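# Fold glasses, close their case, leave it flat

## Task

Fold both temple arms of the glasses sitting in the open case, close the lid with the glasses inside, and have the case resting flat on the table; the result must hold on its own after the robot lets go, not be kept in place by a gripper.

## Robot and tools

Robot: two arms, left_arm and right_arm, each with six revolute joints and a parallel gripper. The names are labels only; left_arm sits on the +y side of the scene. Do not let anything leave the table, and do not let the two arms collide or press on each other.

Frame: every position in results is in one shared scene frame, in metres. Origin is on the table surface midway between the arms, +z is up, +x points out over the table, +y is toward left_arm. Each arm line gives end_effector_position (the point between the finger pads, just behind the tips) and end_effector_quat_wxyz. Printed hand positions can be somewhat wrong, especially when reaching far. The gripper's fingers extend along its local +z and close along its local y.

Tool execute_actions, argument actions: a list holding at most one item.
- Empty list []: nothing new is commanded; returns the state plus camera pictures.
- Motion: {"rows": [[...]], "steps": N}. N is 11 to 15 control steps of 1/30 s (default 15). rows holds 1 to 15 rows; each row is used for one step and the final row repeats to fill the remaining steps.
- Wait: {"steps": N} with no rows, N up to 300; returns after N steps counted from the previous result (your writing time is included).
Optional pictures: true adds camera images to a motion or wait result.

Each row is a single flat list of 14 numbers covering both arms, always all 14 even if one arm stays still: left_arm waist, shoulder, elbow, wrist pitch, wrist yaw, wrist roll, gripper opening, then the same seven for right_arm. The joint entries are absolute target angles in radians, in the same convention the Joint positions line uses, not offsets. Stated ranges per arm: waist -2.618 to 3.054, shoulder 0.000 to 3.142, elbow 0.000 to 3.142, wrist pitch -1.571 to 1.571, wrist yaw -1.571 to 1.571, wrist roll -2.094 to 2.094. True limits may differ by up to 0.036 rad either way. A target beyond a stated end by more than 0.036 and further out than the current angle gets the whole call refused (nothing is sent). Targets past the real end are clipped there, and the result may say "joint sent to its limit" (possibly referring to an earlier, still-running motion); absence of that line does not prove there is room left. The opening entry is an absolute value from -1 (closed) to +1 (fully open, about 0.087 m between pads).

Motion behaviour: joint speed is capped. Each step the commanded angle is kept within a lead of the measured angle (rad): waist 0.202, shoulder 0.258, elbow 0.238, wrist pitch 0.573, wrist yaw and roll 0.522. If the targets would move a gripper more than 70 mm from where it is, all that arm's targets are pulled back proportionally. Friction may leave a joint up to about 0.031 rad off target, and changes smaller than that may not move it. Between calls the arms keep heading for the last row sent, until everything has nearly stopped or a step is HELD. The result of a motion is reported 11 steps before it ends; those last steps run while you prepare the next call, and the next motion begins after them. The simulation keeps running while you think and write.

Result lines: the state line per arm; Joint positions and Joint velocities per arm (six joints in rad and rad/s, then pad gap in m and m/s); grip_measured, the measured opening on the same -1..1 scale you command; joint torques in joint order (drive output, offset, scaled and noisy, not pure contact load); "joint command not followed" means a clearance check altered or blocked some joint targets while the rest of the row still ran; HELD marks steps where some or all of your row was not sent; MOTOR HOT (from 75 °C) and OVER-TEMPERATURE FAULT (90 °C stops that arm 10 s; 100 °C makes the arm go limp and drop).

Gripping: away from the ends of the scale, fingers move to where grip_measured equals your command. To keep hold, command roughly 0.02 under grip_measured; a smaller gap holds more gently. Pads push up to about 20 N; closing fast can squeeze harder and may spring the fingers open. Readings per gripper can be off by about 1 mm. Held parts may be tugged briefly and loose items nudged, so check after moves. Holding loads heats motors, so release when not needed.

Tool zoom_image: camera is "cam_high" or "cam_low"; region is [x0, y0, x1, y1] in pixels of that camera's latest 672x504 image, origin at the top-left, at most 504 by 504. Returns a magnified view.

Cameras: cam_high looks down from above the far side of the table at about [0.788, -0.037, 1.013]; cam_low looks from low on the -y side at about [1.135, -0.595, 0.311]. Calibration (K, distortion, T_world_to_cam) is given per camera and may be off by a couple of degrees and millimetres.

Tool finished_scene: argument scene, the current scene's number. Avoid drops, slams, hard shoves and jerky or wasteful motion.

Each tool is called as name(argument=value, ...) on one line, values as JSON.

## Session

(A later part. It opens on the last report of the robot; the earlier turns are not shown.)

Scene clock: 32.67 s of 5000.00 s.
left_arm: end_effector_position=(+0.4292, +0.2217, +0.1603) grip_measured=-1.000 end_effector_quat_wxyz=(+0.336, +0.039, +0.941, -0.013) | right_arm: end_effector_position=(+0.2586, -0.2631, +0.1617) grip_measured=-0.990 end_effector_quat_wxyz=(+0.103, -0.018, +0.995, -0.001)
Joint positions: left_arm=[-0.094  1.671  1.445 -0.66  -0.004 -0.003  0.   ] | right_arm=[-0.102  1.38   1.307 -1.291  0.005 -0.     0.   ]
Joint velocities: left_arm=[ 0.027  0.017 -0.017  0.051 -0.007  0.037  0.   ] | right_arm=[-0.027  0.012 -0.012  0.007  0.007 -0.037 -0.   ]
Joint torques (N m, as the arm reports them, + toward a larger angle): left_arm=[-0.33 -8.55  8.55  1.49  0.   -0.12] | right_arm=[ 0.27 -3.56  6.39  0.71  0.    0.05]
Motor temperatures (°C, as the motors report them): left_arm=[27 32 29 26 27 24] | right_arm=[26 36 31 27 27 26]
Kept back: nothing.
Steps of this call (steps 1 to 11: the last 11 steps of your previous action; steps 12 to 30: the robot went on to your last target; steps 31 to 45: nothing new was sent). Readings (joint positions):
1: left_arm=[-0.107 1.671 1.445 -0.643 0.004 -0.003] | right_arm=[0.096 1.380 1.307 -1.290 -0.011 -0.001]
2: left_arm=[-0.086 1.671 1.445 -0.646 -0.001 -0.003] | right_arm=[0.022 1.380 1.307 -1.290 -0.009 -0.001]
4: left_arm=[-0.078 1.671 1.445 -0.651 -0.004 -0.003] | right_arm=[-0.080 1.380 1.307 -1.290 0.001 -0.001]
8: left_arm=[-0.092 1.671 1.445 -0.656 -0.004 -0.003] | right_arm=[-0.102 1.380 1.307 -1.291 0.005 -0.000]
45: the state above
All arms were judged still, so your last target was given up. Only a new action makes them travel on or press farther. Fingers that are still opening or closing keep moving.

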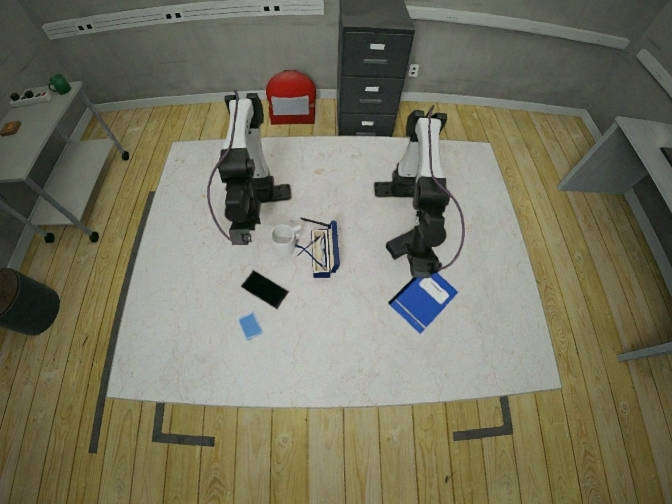

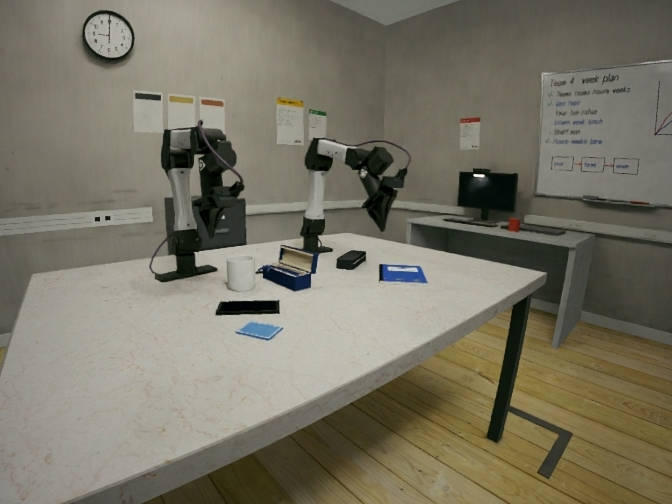

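execute_actions(actions=[{"rows":[[-0.6,1.285,0.78,-0.09,0,0,-1,0.32,1.75,1.6,-1.42,0,0,-1]]}])

execute_actions(actions=[{"steps":30}])

execute_actions(actions=[{"rows":[[-0.6,1.477,0.55,0.33,0,0,-1,0.32,1.89,1.37,-1.04,0,0,-1]]}])

execute_actions(actions=[{"steps":25}])

execute_actions(actions=[{"rows":[[-0.69,1.477,0.55,0.33,0,0,-1,0.43,1.94,1.44,-1.06,0,0,-1]]}])

execute_actions(actions=[{"steps":45}], pictures=true)

zoom_image(camera="cam_low", region=[220, 200, 380, 320])

zoom_image(camera="cam_high", region=[250, 190, 410, 310])

Scene clock: 33.93 s of 5000.00 s.
left_arm: end_effector_position=(+0.4181, +0.1680, +0.1743) grip_measured=-1.000 end_effector_quat_wxyz=(+0.421, +0.096, +0.901, -0.041) | right_arm: end_effector_position=(+0.2969, -0.2048, +0.1686) grip_measured=-0.990 end_effector_quat_wxyz=(+0.068, -0.124, +0.990, +0.000)
Joint positions: left_arm=[-0.227  1.514  1.232 -0.416 -0.014 -0.003  0.   ] | right_arm=[ 0.113  1.626  1.562 -1.372  0.017  0.002  0.   ]
Joint velocities: left_arm=[-1.546 -1.619 -1.785  1.56   0.022  0.037  0.   ] | right_arm=[ 1.849  1.8    1.126  0.418 -0.095 -0.095  0.   ]
Joint torques (N m, as the arm reports them, + toward a larger angle): left_arm=[ -0.52 -11.27   7.57   1.76   0.04  -0.15] | right_arm=[ 1.91 -6.47  4.13 -0.37 -0.18  0.  ]
Motor temperatures (°C, as the motors report them): left_arm=[27 32 29 26 27 24] | right_arm=[26 36 31 27 27 26]
Steps of this call (steps 1 to 34: nothing new was sent; steps 35 to 38: the first 4 steps of this action). Readings (joint positions):
35: left_arm=[-0.106 1.651 1.411 -0.600 -0.010 -0.003] | right_arm=[-0.076 1.415 1.350 -1.339 0.015 0.002]
36: left_arm=[-0.134 1.614 1.353 -0.530 -0.014 -0.003] | right_arm=[-0.018 1.483 1.435 -1.385 0.017 0.002]
38: the state above

Scene clock: 34.93 s of 5000.00 s.
left_arm: end_effector_position=(+0.3104, +0.0481, +0.1236) grip_measured=-1.000 end_effector_quat_wxyz=(+0.440, +0.263, +0.847, -0.140) | right_arm: end_effector_position=(+0.2766, -0.1447, +0.1396) grip_measured=-0.990 end_effector_quat_wxyz=(-0.009, -0.232, +0.973, +0.000)
Joint positions: left_arm=[-0.607  1.285  0.781 -0.107  0.007 -0.003  0.   ] | right_arm=[ 0.33   1.767  1.59  -1.411 -0.004  0.001  0.   ]
Joint velocities: left_arm=[-0.012 -0.002  0.012 -0.051  0.007 -0.051  0.   ] | right_arm=[ 0.037 -0.007 -0.012  0.066 -0.022 -0.051 -0.001]
Joint torques (N m, as the arm reports them, + toward a larger angle): left_arm=[ 0.57 -5.51  8.11  2.1  -0.11 -0.12] | right_arm=[ -0.62 -10.65   7.35   0.29   0.02   0.04]
Motor temperatures (°C, as the motors report them): left_arm=[27 32 29 27 27 24] | right_arm=[26 36 31 27 27 26]
Kept back: nothing.
Steps of this call (steps 1 to 11: the last 11 steps of your previous action; steps 12 to 30: the robot went on to your last target). Readings (joint positions):
1: left_arm=[-0.286 1.454 1.166 -0.360 -0.014 -0.003] | right_arm=[0.179 1.680 1.586 -1.357 0.016 0.002]
2: left_arm=[-0.353 1.393 1.096 -0.306 -0.014 -0.003] | right_arm=[0.241 1.720 1.590 -1.349 0.013 0.002]
4: left_arm=[-0.491 1.305 0.969 -0.221 -0.008 -0.003] | right_arm=[0.321 1.766 1.590 -1.362 0.001 0.001]
8: left_arm=[-0.608 1.283 0.802 -0.163 0.007 -0.003] | right_arm=[0.334 1.767 1.590 -1.391 -0.004 0.001]
30: the state above

Scene clock: 35.07 s of 5000.00 s.
left_arm: end_effector_position=(+0.3127, +0.0466, +0.0661) grip_measured=-1.000 end_effector_quat_wxyz=(+0.437, +0.264, +0.849, -0.140) | right_arm: end_effector_position=(+0.2876, -0.1391, +0.0933) grip_measured=-0.990 end_effector_quat_wxyz=(-0.005, -0.232, +0.973, +0.001)
Joint positions: left_arm=[-0.607  1.405  0.626  0.161  0.007 -0.003  0.   ] | right_arm=[ 0.33   1.81   1.461 -1.23  -0.004  0.001  0.   ]
Joint velocities: left_arm=[ 0.007  1.272 -1.121  0.872  0.022  0.022  0.   ] | right_arm=[ 0.017  0.73  -1.013  1.297 -0.007  0.022 -0.001]
Joint torques (N m, as the arm reports them, + toward a larger angle): left_arm=[ 0.57 -6.48  6.76  2.22 -0.12 -0.12] | right_arm=[-0.65 -6.57  4.66  0.34  0.03  0.04]
Motor temperatures (°C, as the motors report them): left_arm=[27 32 29 27 27 24] | right_arm=[26 36 31 27 27 26]
Steps of this call (steps 1 to 4: the first 4 steps of this action). Readings (joint positions):
1: left_arm=[-0.607 1.297 0.751 -0.037 0.007 -0.003] | right_arm=[0.330 1.769 1.569 -1.377 -0.004 0.001]
2: left_arm=[-0.607 1.322 0.711 0.052 0.007 -0.003] | right_arm=[0.330 1.772 1.535 -1.325 -0.004 0.001]
4: the state above

Scene clock: 35.90 s of 5000.00 s.
left_arm: end_effector_position=(+0.3081, +0.0497, +0.0313) grip_measured=-1.000 end_effector_quat_wxyz=(+0.430, +0.265, +0.852, -0.137) | right_arm: end_effector_position=(+0.3004, -0.1323, +0.0440) grip_measured=-0.990 end_effector_quat_wxyz=(-0.004, -0.232, +0.973, +0.002)
Joint positions: left_arm=[-0.607  1.49   0.543  0.313  0.007 -0.003  0.   ] | right_arm=[ 0.33   1.899  1.377 -1.055 -0.006  0.002  0.   ]
Joint velocities: left_arm=[ 0.002  0.007  0.007 -0.007 -0.081  0.007  0.   ] | right_arm=[ 0.007  0.007  0.007 -0.066 -0.022 -0.037  0.   ]
Joint torques (N m, as the arm reports them, + toward a larger angle): left_arm=[ 0.57 -7.43  7.55  2.06 -0.11 -0.12] | right_arm=[ -0.63 -11.05   6.05   0.52   0.07   0.06]
Motor temperatures (°C, as the motors report them): left_arm=[27 32 29 27 27 24] | right_arm=[26 37 31 27 27 26]
Kept back: nothing.
Steps of this call (steps 1 to 11: the last 11 steps of your previous action; steps 12 to 25: the robot went on to your last target). Readings (joint positions):
1: left_arm=[-0.607 1.443 0.593 0.183 0.007 -0.003] | right_arm=[0.330 1.836 1.432 -1.191 -0.006 0.002]
2: left_arm=[-0.607 1.471 0.568 0.194 0.007 -0.003] | right_arm=[0.330 1.861 1.410 -1.161 -0.006 0.002]
4: left_arm=[-0.607 1.490 0.544 0.207 0.007 -0.003] | right_arm=[0.330 1.893 1.383 -1.124 -0.006 0.002]
8: left_arm=[-0.607 1.490 0.543 0.271 0.007 -0.003] | right_arm=[0.330 1.899 1.377 -1.084 -0.006 0.002]
25: the state above

Scene clock: 36.03 s of 5000.00 s.
left_arm: end_effector_position=(+0.2941, +0.0304, +0.0315) grip_measured=-1.000 end_effector_quat_wxyz=(+0.426, +0.292, +0.843, -0.149) | right_arm: end_effector_position=(+0.2979, -0.1112, +0.0466) grip_measured=-0.990 end_effector_quat_wxyz=(+0.003, -0.265, +0.964, -0.002)
Joint positions: left_arm=[-0.675  1.49   0.543  0.314  0.    -0.003  0.   ] | right_arm=[ 0.4    1.915  1.411 -1.063  0.005  0.002  0.   ]
Joint velocities: left_arm=[-0.3    0.002 -0.007 -0.007 -0.022  0.007  0.   ] | right_arm=[0.603 0.046 0.164 0.081 0.022 0.095 0.001]
Joint torques (N m, as the arm reports them, + toward a larger angle): left_arm=[ 0.46 -7.26  7.56  2.06 -0.03 -0.11] | right_arm=[-0.38 -8.81  7.74  0.36 -0.06  0.03]
Motor temperatures (°C, as the motors report them): left_arm=[27 32 29 27 27 24] | right_arm=[26 37 31 27 27 26]
Steps of this call (steps 1 to 4: the first 4 steps of this action). Readings (joint positions):
1: left_arm=[-0.617 1.490 0.543 0.313 0.002 -0.003] | right_arm=[0.339 1.902 1.383 -1.060 -0.002 0.002]
2: left_arm=[-0.638 1.490 0.543 0.313 0.001 -0.003] | right_arm=[0.356 1.908 1.394 -1.065 0.004 0.002]
4: the state above

Scene clock: 37.53 s of 5000.00 s.
left_arm: end_effector_position=(+0.2925, +0.0282, +0.0316) grip_measured=-1.000 end_effector_quat_wxyz=(+0.426, +0.295, +0.842, -0.151) | right_arm: end_effector_position=(+0.2942, -0.1022, +0.0476) grip_measured=-0.990 end_effector_quat_wxyz=(+0.005, -0.281, +0.960, -0.001)
Joint positions: left_arm=[-0.683  1.49   0.543  0.314  0.    -0.003  0.   ] | right_arm=[ 0.431  1.916  1.417 -1.063  0.005  0.001  0.   ]
Joint velocities: left_arm=[-0.007 -0.002  0.002  0.007 -0.022  0.022  0.   ] | right_arm=[ 0.007  0.012  0.017 -0.11   0.022  0.007  0.001]
Joint torques (N m, as the arm reports them, + toward a larger angle): left_arm=[-0.38 -7.39  7.57  2.07 -0.04 -0.11] | right_arm=[ 0.1  -8.47  8.13  0.41 -0.06  0.04]
Motor temperatures (°C, as the motors report them): left_arm=[27 32 30 27 27 24] | right_arm=[26 37 31 27 27 26]
Kept back: nothing.
Steps of this call (steps 1 to 11: the last 11 steps of your previous action; steps 12 to 30: the robot went on to your last target; steps 31 to 45: nothing new was sent). Readings (joint positions):
1: left_arm=[-0.681 1.490 0.543 0.314 0.000 -0.003] | right_arm=[0.416 1.916 1.415 -1.063 0.005 0.001]
2: left_arm=[-0.683 1.490 0.543 0.314 0.000 -0.003] | right_arm=[0.426 1.916 1.417 -1.063 0.005 0.001]
4: left_arm=[-0.683 1.490 0.543 0.314 0.000 -0.003] | right_arm=[0.431 1.916 1.417 -1.063 0.005 0.001]
8: left_arm=[-0.683 1.490 0.543 0.314 0.000 -0.003] | right_arm=[0.431 1.916 1.417 -1.063 0.005 0.001]
45: the state above
All arms were judged still, so your last target was given up. Only a new action makes them travel on or press farther. Fingers that are still opening or closing keep moving.

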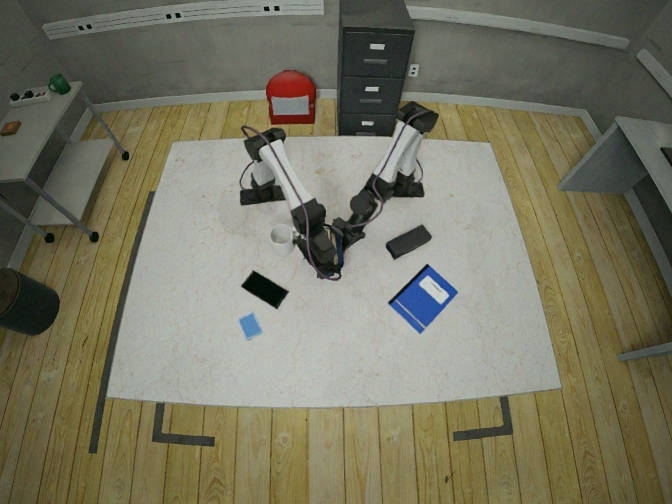

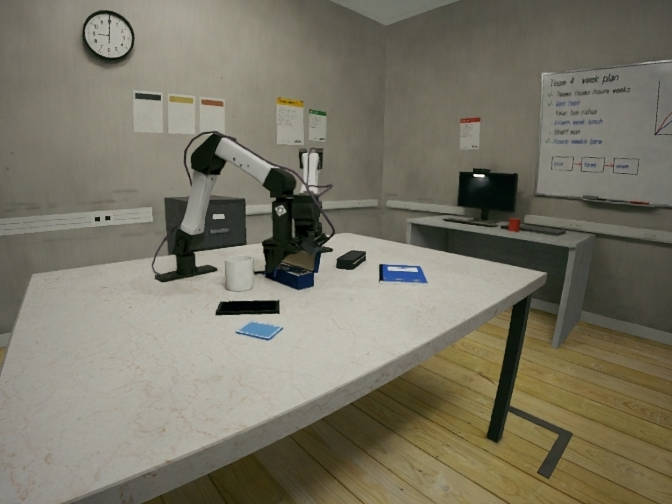

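Region (220, 200, 380, 320) of cam_low's 672x504 image, scaled by 3.150, with more detail than that image has; it fills the top 378 rows of this view, and the rest is white.

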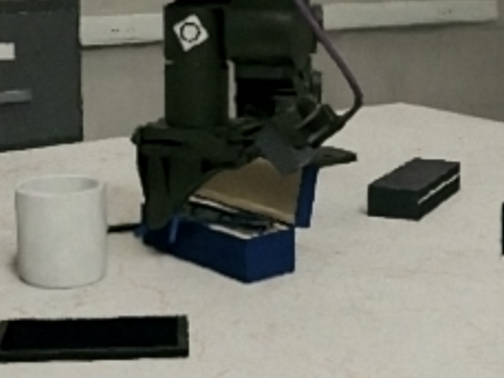

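Region (250, 190, 410, 310) of cam_high's 672x504 image, scaled by 3.150, with more detail than that image has; it fills the top 378 rows of this view, and the rest is white.

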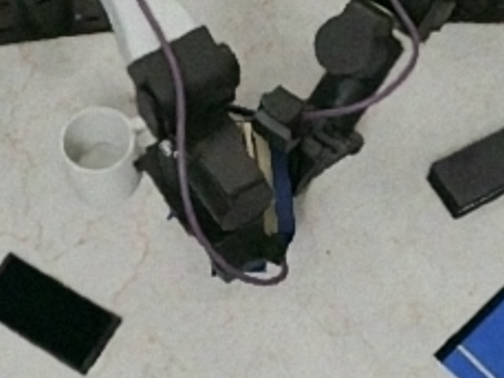

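execute_actions(actions=[{"rows":[[-0.69,1.477,0.55,0.33,0,0,-1,0.45,1.93,1.46,-1.07,-0.3,0,-1]]}])

execute_actions(actions=[{"steps":30}])

execute_actions(actions=[{"rows":[[-0.69,1.477,0.55,0.33,0,0,-1,0.45,1.75,1.6,-1.42,-0.3,0,-1]]}])

execute_actions(actions=[{"rows":[[-0.69,1.477,0.55,0.33,0,0,-1,-0.1,1.4,1.3,-1.3,0,0,-1]]}])

execute_actions(actions=[{"steps":45}], pictures=true)

zoom_image(camera="cam_low", region=[220, 200, 380, 320])

zoom_image(camera="cam_high", region=[250, 190, 410, 310])

Scene clock: 38.30 s of 5000.00 s.
left_arm: end_effector_position=(+0.2925, +0.0282, +0.0316) grip_measured=-1.000 end_effector_quat_wxyz=(+0.426, +0.295, +0.842, -0.151) | right_arm: end_effector_position=(+0.2801, -0.0763, +0.0530) grip_measured=-0.990 end_effector_quat_wxyz=(-0.015, -0.283, +0.956, +0.075)
Joint positions: left_arm=[-0.683  1.49   0.543  0.314  0.    -0.003  0.   ] | right_arm=[ 0.436  1.916  1.432 -1.073 -0.153  0.001  0.   ]
Joint velocities: left_arm=[-0.007 -0.002  0.002 -0.051 -0.022  0.022  0.   ] | right_arm=[ 0.066  0.007  0.085  0.051 -0.886 -0.037 -0.   ]
Joint torques (N m, as the arm reports them, + toward a larger angle): left_arm=[-0.43 -7.31  7.62  2.07 -0.03 -0.12] | right_arm=[ 0.86 -9.59  8.03  0.42 -0.29  0.04]
Motor temperatures (°C, as the motors report them): left_arm=[27 32 30 27 27 24] | right_arm=[26 37 31 27 27 26]
Steps of this call (steps 1 to 19: nothing new was sent; steps 20 to 23: the first 4 steps of this action). Readings (joint positions):
20: left_arm=[-0.683 1.490 0.543 0.314 0.000 -0.003] | right_arm=[0.431 1.916 1.420 -1.066 -0.035 0.001]
21: left_arm=[-0.683 1.490 0.543 0.314 0.000 -0.003] | right_arm=[0.431 1.916 1.423 -1.070 -0.082 0.001]
23: the state above

Scene clock: 39.30 s of 5000.00 s.
left_arm: end_effector_position=(+0.2944, +0.0299, +0.0320) grip_measured=-1.000 end_effector_quat_wxyz=(+0.429, +0.292, +0.842, -0.145) | right_arm: end_effector_position=(+0.2670, -0.0639, +0.0582) grip_measured=-0.990 end_effector_quat_wxyz=(-0.038, -0.283, +0.951, +0.121)
Joint positions: left_arm=[-0.683  1.49   0.543  0.316 -0.014 -0.003  0.   ] | right_arm=[ 0.437  1.916  1.436 -1.095 -0.253 -0.002  0.   ]
Joint velocities: left_arm=[ 0.012 -0.017 -0.002 -0.037 -0.022 -0.066  0.   ] | right_arm=[ 0.022  0.007 -0.002 -0.037 -0.051 -0.037 -0.001]
Joint torques (N m, as the arm reports them, + toward a larger angle): left_arm=[-0.39 -7.4   7.62  2.05  0.08 -0.11] | right_arm=[ 1.01 -9.34  8.24  0.61 -0.62  0.03]
Motor temperatures (°C, as the motors report them): left_arm=[27 32 30 27 27 24] | right_arm=[26 37 32 27 27 26]
Kept back: nothing.
Steps of this call (steps 1 to 11: the last 11 steps of your previous action; steps 12 to 30: the robot went on to your last target). Readings (joint positions):
1: left_arm=[-0.683 1.490 0.543 0.314 -0.001 -0.003] | right_arm=[0.437 1.916 1.434 -1.074 -0.175 0.000]
2: left_arm=[-0.683 1.490 0.543 0.314 -0.003 -0.003] | right_arm=[0.437 1.916 1.435 -1.077 -0.190 -0.000]
4: left_arm=[-0.683 1.490 0.543 0.315 -0.007 -0.003] | right_arm=[0.437 1.916 1.436 -1.082 -0.211 -0.001]
8: left_arm=[-0.683 1.490 0.543 0.316 -0.011 -0.003] | right_arm=[0.437 1.916 1.436 -1.090 -0.235 -0.002]
30: the state above
All arms were judged still, so your last target was given up. Only a new action makes them travel on or press farther. Fingers that are still opening or closing keep moving.

Scene clock: 39.43 s of 5000.00 s.
left_arm: end_effector_position=(+0.2944, +0.0289, +0.0328) grip_measured=-1.000 end_effector_quat_wxyz=(+0.430, +0.293, +0.841, -0.147) | right_arm: end_effector_position=(+0.2573, -0.0689, +0.1010) grip_measured=-0.990 end_effector_quat_wxyz=(-0.040, -0.280, +0.951, +0.124)
Joint positions: left_arm=[-0.683  1.49   0.543  0.32  -0.011 -0.003  0.   ] | right_arm=[ 0.437  1.85   1.519 -1.246 -0.261  0.002  0.   ]
Joint velocities: left_arm=[-0.002  0.012 -0.017  0.11   0.022 -0.066  0.   ] | right_arm=[-0.056 -0.842  0.759 -1.106 -0.051  0.007 -0.   ]
Joint torques (N m, as the arm reports them, + toward a larger angle): left_arm=[-0.41 -7.21  7.63  1.86  0.   -0.11] | right_arm=[  1.42 -14.24   8.81   0.26  -0.35  -0.01]
Motor temperatures (°C, as the motors report them): left_arm=[27 32 30 27 27 24] | right_arm=[26 37 32 27 27 26]
Steps of this call (steps 1 to 4: the first 4 steps of this action). Readings (joint positions):
1: left_arm=[-0.683 1.490 0.543 0.316 -0.014 -0.003] | right_arm=[0.437 1.911 1.450 -1.124 -0.254 -0.002]
2: left_arm=[-0.683 1.490 0.543 0.316 -0.013 -0.003] | right_arm=[0.437 1.900 1.471 -1.170 -0.258 -0.002]
4: the state above

Scene clock: 39.93 s of 5000.00 s.
left_arm: end_effector_position=(+0.2947, +0.0284, +0.0334) grip_measured=-1.000 end_effector_quat_wxyz=(+0.431, +0.292, +0.841, -0.148) | right_arm: end_effector_position=(+0.2419, -0.1447, +0.1492) grip_measured=-0.990 end_effector_quat_wxyz=(+0.025, -0.209, +0.973, +0.091)
Joint positions: left_arm=[-0.683  1.49   0.543  0.323 -0.01  -0.003  0.   ] | right_arm=[ 0.277  1.548  1.393 -1.329 -0.169  0.     0.   ]
Joint velocities: left_arm=[-0.007  0.002 -0.007 -0.081  0.007 -0.037  0.   ] | right_arm=[-1.897 -1.697 -1.282 -0.037  0.916 -0.051 -0.   ]
Joint torques (N m, as the arm reports them, + toward a larger angle): left_arm=[-0.38 -7.36  7.51  1.97  0.05 -0.11] | right_arm=[-0.5  -9.22  6.9   0.73  0.02  0.03]
Motor temperatures (°C, as the motors report them): left_arm=[27 32 30 28 27 24] | right_arm=[26 37 32 27 27 26]
Steps of this call (steps 1 to 11: the last 11 steps of your previous action; steps 12 to 15: the first 4 steps of this action). Readings (joint positions):
12: left_arm=[-0.683 1.490 0.543 0.323 -0.010 -0.003] | right_arm=[0.425 1.710 1.564 -1.367 -0.267 0.001]
13: left_arm=[-0.683 1.490 0.543 0.323 -0.010 -0.003] | right_arm=[0.391 1.663 1.502 -1.339 -0.234 0.000]
15: the state above

Scene clock: 41.43 s of 5000.00 s.
left_arm: end_effector_position=(+0.2947, +0.0284, +0.0334) grip_measured=-1.000 end_effector_quat_wxyz=(+0.431, +0.292, +0.841, -0.148) | right_arm: end_effector_position=(+0.2585, -0.2610, +0.1615) grip_measured=-0.990 end_effector_quat_wxyz=(+0.090, -0.018, +0.996, +0.006)
Joint positions: left_arm=[-0.683  1.49   0.543  0.323 -0.01  -0.003  0.   ] | right_arm=[-0.104  1.403  1.325 -1.311 -0.009  0.001  0.   ]
Joint velocities: left_arm=[ 0.007 -0.007 -0.022  0.037 -0.022  0.051  0.   ] | right_arm=[-0.007  0.007  0.002 -0.037 -0.095  0.022 -0.   ]
Joint torques (N m, as the arm reports them, + toward a larger angle): left_arm=[-0.39 -7.34  7.59  1.99  0.05 -0.11] | right_arm=[ 0.46 -5.7   4.99  0.84  0.12  0.03]
Motor temperatures (°C, as the motors report them): left_arm=[27 32 30 28 27 24] | right_arm=[26 37 32 27 27 26]
Kept back: nothing.
Steps of this call (steps 1 to 11: the last 11 steps of your previous action; steps 12 to 30: the robot went on to your last target; steps 31 to 45: nothing new was sent). Readings (joint positions):
1: left_arm=[-0.683 1.490 0.543 0.323 -0.010 -0.003] | right_arm=[0.205 1.494 1.358 -1.330 -0.138 0.000]
2: left_arm=[-0.683 1.490 0.543 0.323 -0.010 -0.003] | right_arm=[0.128 1.452 1.339 -1.330 -0.112 0.000]
4: left_arm=[-0.683 1.490 0.543 0.323 -0.010 -0.003] | right_arm=[-0.019 1.410 1.334 -1.325 -0.070 0.000]
8: left_arm=[-0.683 1.490 0.543 0.323 -0.010 -0.003] | right_arm=[-0.104 1.403 1.330 -1.312 -0.022 0.001]
45: the state above
All arms were judged still, so your last target was given up. Only a new action makes them travel on or press farther. Fingers that are still opening or closing keep moving.

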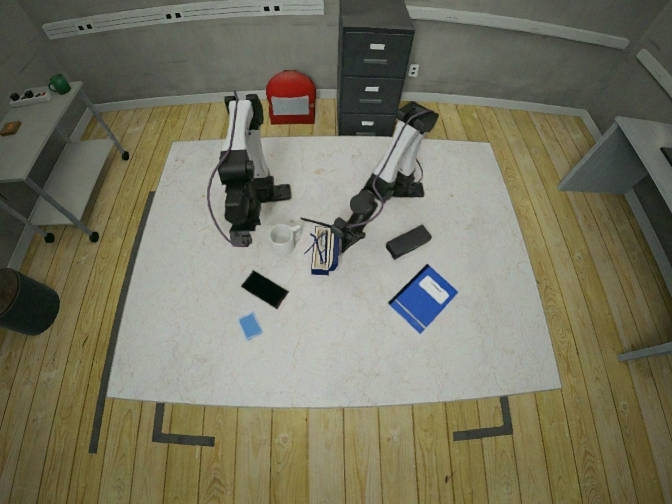

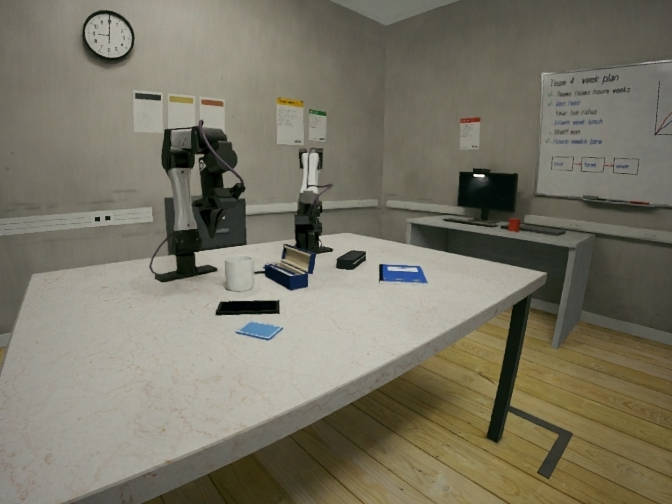

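Region (220, 200, 380, 320) of cam_low's 672x504 image, scaled by 3.150, with more detail than that image has; it fills the top 378 rows of this view, and the rest is white.

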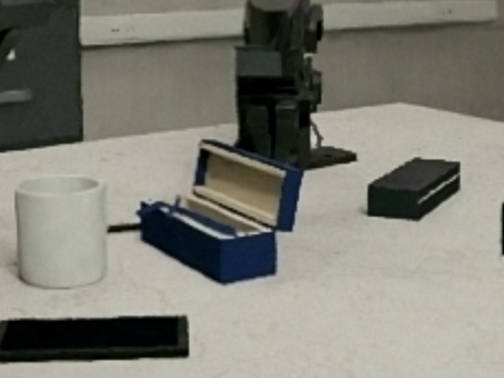

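Region (250, 190, 410, 310) of cam_high's 672x504 image, scaled by 3.150, with more detail than that image has; it fills the top 378 rows of this view, and the rest is white.

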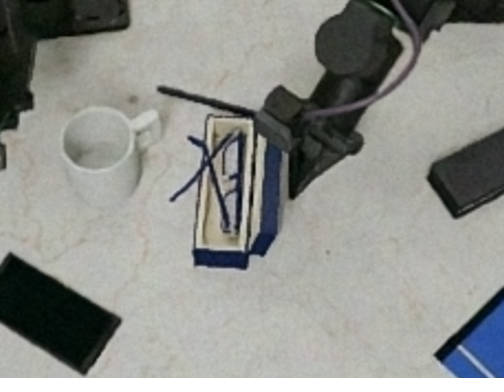

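execute_actions(actions=[{"rows":[[-0.69,1.477,0.55,0.33,0,0,-1,0.45,1.73,1.57,-1.42,0,0,-1]]}])

execute_actions(actions=[{"steps":30}])

execute_actions(actions=[{"rows":[[-0.69,1.477,0.55,0.33,0,0,-1,0.45,1.85,1.35,-1.06,0,0,-1]]}])

execute_actions(actions=[{"steps":25}])

execute_actions(actions=[{"rows":[[-0.69,1.477,0.55,0.33,0,0,-1,0.475,1.97,1.55,-1.0,0,0,-1]]}])

execute_actions(actions=[{"steps":30}])

execute_actions(actions=[{"rows":[[-0.69,1.477,0.55,0.33,0,0,-1,0.475,1.8,1.65,-1.3,0,0,-1]]}])

execute_actions(actions=[{"rows":[[-0.69,1.477,0.55,0.33,0,0,-1,-0.1,1.4,1.3,-1.3,0,0,-1]]}])

execute_actions(actions=[{"steps":45}], pictures=true)

zoom_image(camera="cam_high", region=[250, 190, 410, 310])

Scene clock: 42.87 s of 5000.00 s.
left_arm: end_effector_position=(+0.2947, +0.0284, +0.0334) grip_measured=-1.000 end_effector_quat_wxyz=(+0.431, +0.292, +0.841, -0.148) | right_arm: end_effector_position=(+0.2940, -0.2040, +0.1634) grip_measured=-0.990 end_effector_quat_wxyz=(+0.056, -0.124, +0.991, +0.003)
Joint positions: left_arm=[-0.683  1.49   0.543  0.323 -0.01  -0.003  0.   ] | right_arm=[ 0.113  1.634  1.55  -1.374  0.009  0.003  0.   ]
Joint velocities: left_arm=[-0.012 -0.012 -0.012 -0.022 -0.007 -0.007  0.   ] | right_arm=[ 1.897  1.6    0.691  0.505 -0.066 -0.066  0.001]
Joint torques (N m, as the arm reports them, + toward a larger angle): left_arm=[-0.36 -7.37  7.59  1.98  0.05 -0.11] | right_arm=[ 1.49 -8.02  4.98 -0.53 -0.13  0.01]
Motor temperatures (°C, as the motors report them): left_arm=[27 32 30 28 27 24] | right_arm=[26 37 32 27 27 26]
Steps of this call (steps 1 to 39: nothing new was sent; steps 40 to 43: the first 4 steps of this action). Readings (joint positions):
40: left_arm=[-0.683 1.490 0.543 0.323 -0.010 -0.003] | right_arm=[-0.078 1.438 1.369 -1.356 0.003 0.003]
41: left_arm=[-0.683 1.490 0.543 0.323 -0.010 -0.003] | right_arm=[-0.021 1.504 1.448 -1.396 0.008 0.003]
43: the state above

Scene clock: 43.87 s of 5000.00 s.
left_arm: end_effector_position=(+0.2947, +0.0284, +0.0334) grip_measured=-1.000 end_effector_quat_wxyz=(+0.431, +0.292, +0.841, -0.148) | right_arm: end_effector_position=(+0.2519, -0.1172, +0.1386) grip_measured=-0.990 end_effector_quat_wxyz=(-0.014, -0.294, +0.956, -0.000)
Joint positions: left_arm=[-0.683  1.49   0.543  0.323 -0.01  -0.003  0.   ] | right_arm=[ 0.46   1.748  1.562 -1.411 -0.008  0.001  0.   ]
Joint velocities: left_arm=[-0.012 -0.002 -0.007 -0.095 -0.007  0.051  0.   ] | right_arm=[-0.037 -0.007 -0.012  0.037 -0.007 -0.051  0.   ]
Joint torques (N m, as the arm reports them, + toward a larger angle): left_arm=[-0.37 -7.34  7.59  1.98  0.05 -0.11] | right_arm=[ -0.57 -10.45   7.18   0.3    0.08   0.03]
Motor temperatures (°C, as the motors report them): left_arm=[27 32 30 28 27 24] | right_arm=[26 37 32 27 27 26]
Kept back: nothing.
Steps of this call (steps 1 to 11: the last 11 steps of your previous action; steps 12 to 30: the robot went on to your last target). Readings (joint positions):
1: left_arm=[-0.683 1.490 0.543 0.323 -0.010 -0.003] | right_arm=[0.181 1.681 1.562 -1.359 0.009 0.003]
2: left_arm=[-0.683 1.490 0.543 0.323 -0.010 -0.003] | right_arm=[0.250 1.714 1.562 -1.356 0.009 0.003]
4: left_arm=[-0.683 1.490 0.543 0.323 -0.010 -0.003] | right_arm=[0.385 1.751 1.562 -1.364 0.004 0.003]
8: left_arm=[-0.683 1.490 0.543 0.323 -0.010 -0.003] | right_arm=[0.474 1.748 1.562 -1.389 -0.009 0.001]
30: the state above
All arms were judged still, so your last target was given up. Only a new action makes them travel on or press farther. Fingers that are still opening or closing keep moving.

Scene clock: 44.00 s of 5000.00 s.
left_arm: end_effector_position=(+0.2947, +0.0284, +0.0334) grip_measured=-1.000 end_effector_quat_wxyz=(+0.431, +0.292, +0.841, -0.148) | right_arm: end_effector_position=(+0.2610, -0.1111, +0.0920) grip_measured=-0.990 end_effector_quat_wxyz=(-0.009, -0.295, +0.956, +0.001)
Joint positions: left_arm=[-0.683  1.49   0.543  0.323 -0.01  -0.003  0.   ] | right_arm=[ 0.46   1.787  1.425 -1.226 -0.008  0.001  0.   ]
Joint velocities: left_arm=[ 0.002  0.002  0.017  0.022 -0.051 -0.007  0.   ] | right_arm=[-0.012  0.72  -0.965  1.077  0.007 -0.022 -0.   ]
Joint torques (N m, as the arm reports them, + toward a larger angle): left_arm=[-0.4  -7.34  7.58  1.98  0.04 -0.11] | right_arm=[-0.53 -7.53  5.4   0.4   0.05  0.02]
Motor temperatures (°C, as the motors report them): left_arm=[27 32 30 28 27 24] | right_arm=[26 37 32 27 27 26]
Steps of this call (steps 1 to 4: the first 4 steps of this action). Readings (joint positions):
1: left_arm=[-0.683 1.490 0.543 0.323 -0.010 -0.003] | right_arm=[0.460 1.749 1.538 -1.375 -0.008 0.001]
2: left_arm=[-0.683 1.490 0.543 0.323 -0.010 -0.003] | right_arm=[0.460 1.751 1.502 -1.320 -0.008 0.001]
4: the state above

Scene clock: 44.83 s of 5000.00 s.
left_arm: end_effector_position=(+0.2947, +0.0284, +0.0334) grip_measured=-1.000 end_effector_quat_wxyz=(+0.431, +0.292, +0.841, -0.148) | right_arm: end_effector_position=(+0.2732, -0.1027, +0.0516) grip_measured=-0.990 end_effector_quat_wxyz=(-0.003, -0.295, +0.956, +0.003)
Joint positions: left_arm=[-0.683  1.49   0.543  0.323 -0.01  -0.003  0.   ] | right_arm=[ 0.46   1.86   1.356 -1.072 -0.008  0.001  0.   ]
Joint velocities: left_arm=[ 0.007  0.007 -0.017 -0.037 -0.007 -0.007  0.   ] | right_arm=[-0.007 -0.012 -0.007 -0.022 -0.095  0.051 -0.   ]
Joint torques (N m, as the arm reports them, + toward a larger angle): left_arm=[-0.38 -7.39  7.61  1.98  0.05 -0.11] | right_arm=[ -0.54 -10.91   6.05   0.48   0.08   0.04]
Motor temperatures (°C, as the motors report them): left_arm=[27 32 30 28 27 24] | right_arm=[26 38 32 27 27 26]
Kept back: nothing.
Steps of this call (steps 1 to 11: the last 11 steps of your previous action; steps 12 to 25: the robot went on to your last target). Readings (joint positions):
1: left_arm=[-0.683 1.490 0.543 0.323 -0.010 -0.003] | right_arm=[0.460 1.811 1.397 -1.195 -0.008 0.001]
2: left_arm=[-0.683 1.490 0.543 0.323 -0.010 -0.003] | right_arm=[0.460 1.834 1.377 -1.171 -0.008 0.001]
4: left_arm=[-0.683 1.490 0.543 0.323 -0.010 -0.003] | right_arm=[0.460 1.858 1.358 -1.139 -0.008 0.001]
8: left_arm=[-0.683 1.490 0.543 0.323 -0.010 -0.003] | right_arm=[0.460 1.860 1.356 -1.098 -0.008 0.001]
25: the state above

Scene clock: 44.97 s of 5000.00 s.
left_arm: end_effector_position=(+0.2947, +0.0284, +0.0334) grip_measured=-1.000 end_effector_quat_wxyz=(+0.431, +0.292, +0.841, -0.148) | right_arm: end_effector_position=(+0.3128, -0.0757, +0.0585) grip_measured=-0.990 end_effector_quat_wxyz=(+0.041, -0.294, +0.955, +0.017)
Joint positions: left_arm=[-0.683  1.49   0.543  0.323 -0.01  -0.003  0.   ] | right_arm=[ 0.46   1.942  1.508 -1.048 -0.008  0.001  0.   ]
Joint velocities: left_arm=[-0.002 -0.002  0.017  0.037  0.007 -0.007  0.   ] | right_arm=[-0.017  0.266  0.628  0.652 -0.037 -0.007  0.001]
Joint torques (N m, as the arm reports them, + toward a larger angle): left_arm=[-0.37 -7.31  7.58  1.97  0.04 -0.13] | right_arm=[  1.3  -10.33   6.79   0.09   0.08   0.02]
Motor temperatures (°C, as the motors report them): left_arm=[27 32 30 28 27 24] | right_arm=[26 38 32 27 27 26]
Steps of this call (steps 1 to 4: the first 4 steps of this action). Readings (joint positions):
1: left_arm=[-0.683 1.490 0.543 0.323 -0.010 -0.003] | right_arm=[0.460 1.875 1.384 -1.089 -0.008 0.001]
2: left_arm=[-0.683 1.490 0.543 0.323 -0.010 -0.003] | right_arm=[0.460 1.904 1.435 -1.091 -0.008 0.001]
4: the state above

Scene clock: 45.97 s of 5000.00 s.
left_arm: end_effector_position=(+0.2947, +0.0284, +0.0334) grip_measured=-1.000 end_effector_quat_wxyz=(+0.431, +0.292, +0.841, -0.148) | right_arm: end_effector_position=(+0.3272, -0.0658, +0.0620) grip_measured=-0.990 end_effector_quat_wxyz=(+0.069, -0.294, +0.953, +0.026)
Joint positions: left_arm=[-0.683  1.49   0.543  0.323 -0.01  -0.003  0.   ] | right_arm=[ 0.46   1.949  1.534 -1.008 -0.008  0.001  0.   ]
Joint velocities: left_arm=[-0.007 -0.002 -0.002  0.081 -0.022 -0.022  0.   ] | right_arm=[ 0.002  0.012 -0.012  0.022 -0.022 -0.037  0.001]
Joint torques (N m, as the arm reports them, + toward a larger angle): left_arm=[-0.41 -7.37  7.58  1.98  0.05 -0.11] | right_arm=[ 1.18 -9.55  7.99  0.72  0.08  0.04]
Motor temperatures (°C, as the motors report them): left_arm=[27 32 30 28 27 24] | right_arm=[26 38 32 27 27 26]
Kept back: nothing.
Steps of this call (steps 1 to 11: the last 11 steps of your previous action; steps 12 to 30: the robot went on to your last target). Readings (joint positions):
1: left_arm=[-0.683 1.490 0.543 0.323 -0.010 -0.003] | right_arm=[0.460 1.948 1.523 -1.029 -0.008 0.001]
2: left_arm=[-0.683 1.490 0.543 0.323 -0.010 -0.003] | right_arm=[0.460 1.949 1.530 -1.018 -0.008 0.001]
4: left_arm=[-0.683 1.490 0.543 0.323 -0.010 -0.003] | right_arm=[0.460 1.949 1.534 -1.009 -0.008 0.001]
8: left_arm=[-0.683 1.490 0.543 0.323 -0.010 -0.003] | right_arm=[0.460 1.949 1.534 -1.008 -0.008 0.001]
30: the state above
All arms were judged still, so your last target was given up. Only a new action makes them travel on or press farther. Fingers that are still opening or closing keep moving.

Scene clock: 46.10 s of 5000.00 s.
left_arm: end_effector_position=(+0.2947, +0.0284, +0.0334) grip_measured=-1.000 end_effector_quat_wxyz=(+0.431, +0.292, +0.841, -0.148) | right_arm: end_effector_position=(+0.3103, -0.0774, +0.1002) grip_measured=-0.990 end_effector_quat_wxyz=(+0.056, -0.294, +0.954, +0.022)
Joint positions: left_arm=[-0.683  1.49   0.543  0.323 -0.01  -0.003  0.   ] | right_arm=[ 0.46   1.879  1.591 -1.162 -0.008  0.001  0.   ]
Joint velocities: left_arm=[ 0.007  0.007 -0.007  0.007  0.037 -0.037  0.   ] | right_arm=[-0.007 -0.862  0.515 -0.93   0.022 -0.037  0.   ]
Joint torques (N m, as the arm reports them, + toward a larger angle): left_arm=[-0.41 -7.35  7.58  1.98  0.04 -0.11] | right_arm=[  1.13 -12.99   8.95   0.67   0.08   0.03]
Motor temperatures (°C, as the motors report them): left_arm=[27 32 30 28 27 24] | right_arm=[26 38 32 27 27 26]
Steps of this call (steps 1 to 4: the first 4 steps of this action). Readings (joint positions):
1: left_arm=[-0.683 1.490 0.543 0.323 -0.010 -0.003] | right_arm=[0.460 1.943 1.545 -1.036 -0.008 0.001]
2: left_arm=[-0.683 1.490 0.543 0.323 -0.010 -0.003] | right_arm=[0.460 1.930 1.558 -1.082 -0.008 0.001]
4: the state above

Scene clock: 46.60 s of 5000.00 s.
left_arm: end_effector_position=(+0.2947, +0.0284, +0.0334) grip_measured=-1.000 end_effector_quat_wxyz=(+0.431, +0.292, +0.841, -0.148) | right_arm: end_effector_position=(+0.2764, -0.1505, +0.1429) grip_measured=-0.990 end_effector_quat_wxyz=(+0.071, -0.220, +0.973, +0.024)
Joint positions: left_arm=[-0.683  1.49   0.543  0.323 -0.01  -0.003  0.   ] | right_arm=[ 0.304  1.596  1.429 -1.253 -0.015 -0.     0.   ]
Joint velocities: left_arm=[-0.012 -0.002 -0.012 -0.022 -0.066 -0.066  0.   ] | right_arm=[-1.731 -1.795 -1.595 -0.271  0.066 -0.051 -0.001]
Joint torques (N m, as the arm reports them, + toward a larger angle): left_arm=[-0.38 -7.37  7.57  1.98  0.05 -0.11] | right_arm=[ -0.26 -11.29   7.06   0.57   0.03   0.07]
Motor temperatures (°C, as the motors report them): left_arm=[27 32 30 28 27 24] | right_arm=[26 38 32 27 27 26]
Steps of this call (steps 1 to 11: the last 11 steps of your previous action; steps 12 to 15: the first 4 steps of this action). Readings (joint positions):
12: left_arm=[-0.683 1.490 0.543 0.323 -0.010 -0.003] | right_arm=[0.444 1.762 1.612 -1.256 -0.014 -0.000]
13: left_arm=[-0.683 1.490 0.543 0.323 -0.010 -0.003] | right_arm=[0.411 1.715 1.549 -1.243 -0.017 -0.000]
15: the state above

Scene clock: 48.10 s of 5000.00 s.
left_arm: end_effector_position=(+0.2947, +0.0284, +0.0334) grip_measured=-1.000 end_effector_quat_wxyz=(+0.431, +0.292, +0.841, -0.148) | right_arm: end_effector_position=(+0.2624, -0.2638, +0.1624) grip_measured=-0.990 end_effector_quat_wxyz=(+0.100, -0.017, +0.995, -0.001)
Joint positions: left_arm=[-0.683  1.49   0.543  0.323 -0.01  -0.003  0.   ] | right_arm=[-0.105  1.399  1.325 -1.295  0.006  0.     0.   ]
Joint velocities: left_arm=[ 0.007 -0.017  0.002 -0.007  0.051  0.007  0.   ] | right_arm=[ 0.002  0.007  0.012 -0.007 -0.007 -0.007  0.   ]
Joint torques (N m, as the arm reports them, + toward a larger angle): left_arm=[-0.39 -7.34  7.56  1.98  0.04 -0.12] | right_arm=[ 0.44 -5.39  5.09  0.73 -0.06  0.05]
Motor temperatures (°C, as the motors report them): left_arm=[27 32 30 28 27 24] | right_arm=[26 38 32 27 27 26]
Kept back: nothing.
Steps of this call (steps 1 to 11: the last 11 steps of your previous action; steps 12 to 30: the robot went on to your last target; steps 31 to 45: nothing new was sent). Readings (joint positions):
1: left_arm=[-0.683 1.490 0.543 0.323 -0.010 -0.003] | right_arm=[0.236 1.534 1.381 -1.262 -0.015 -0.000]
2: left_arm=[-0.683 1.490 0.543 0.323 -0.010 -0.003] | right_arm=[0.160 1.480 1.350 -1.276 -0.013 -0.000]
4: left_arm=[-0.683 1.490 0.543 0.323 -0.010 -0.003] | right_arm=[0.006 1.416 1.334 -1.294 -0.007 -0.000]
8: left_arm=[-0.683 1.490 0.543 0.323 -0.010 -0.003] | right_arm=[-0.105 1.399 1.331 -1.294 0.006 0.000]
45: the state above
All arms were judged still, so your last target was given up. Only a new action makes them travel on or press farther. Fingers that are still opening or closing keep moving.

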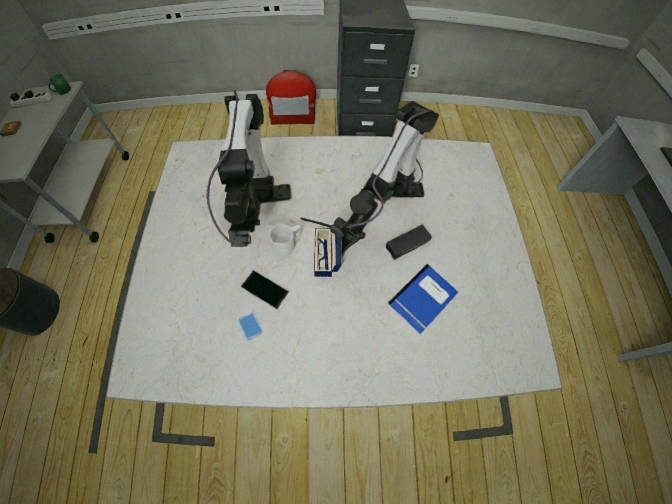

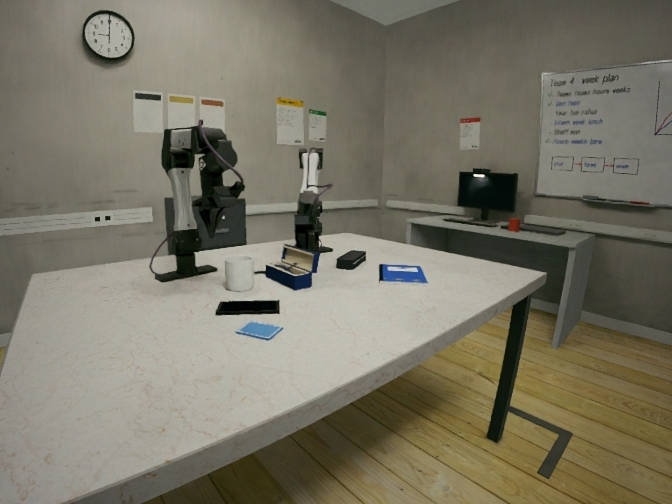

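Region (250, 190, 410, 310) of cam_high's 672x504 image, scaled by 3.150, with more detail than that image has; it fills the top 378 rows of this view, and the rest is white.

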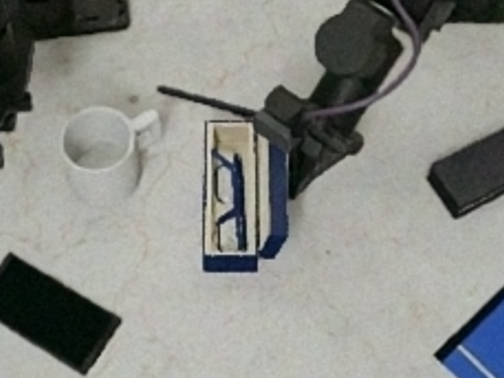

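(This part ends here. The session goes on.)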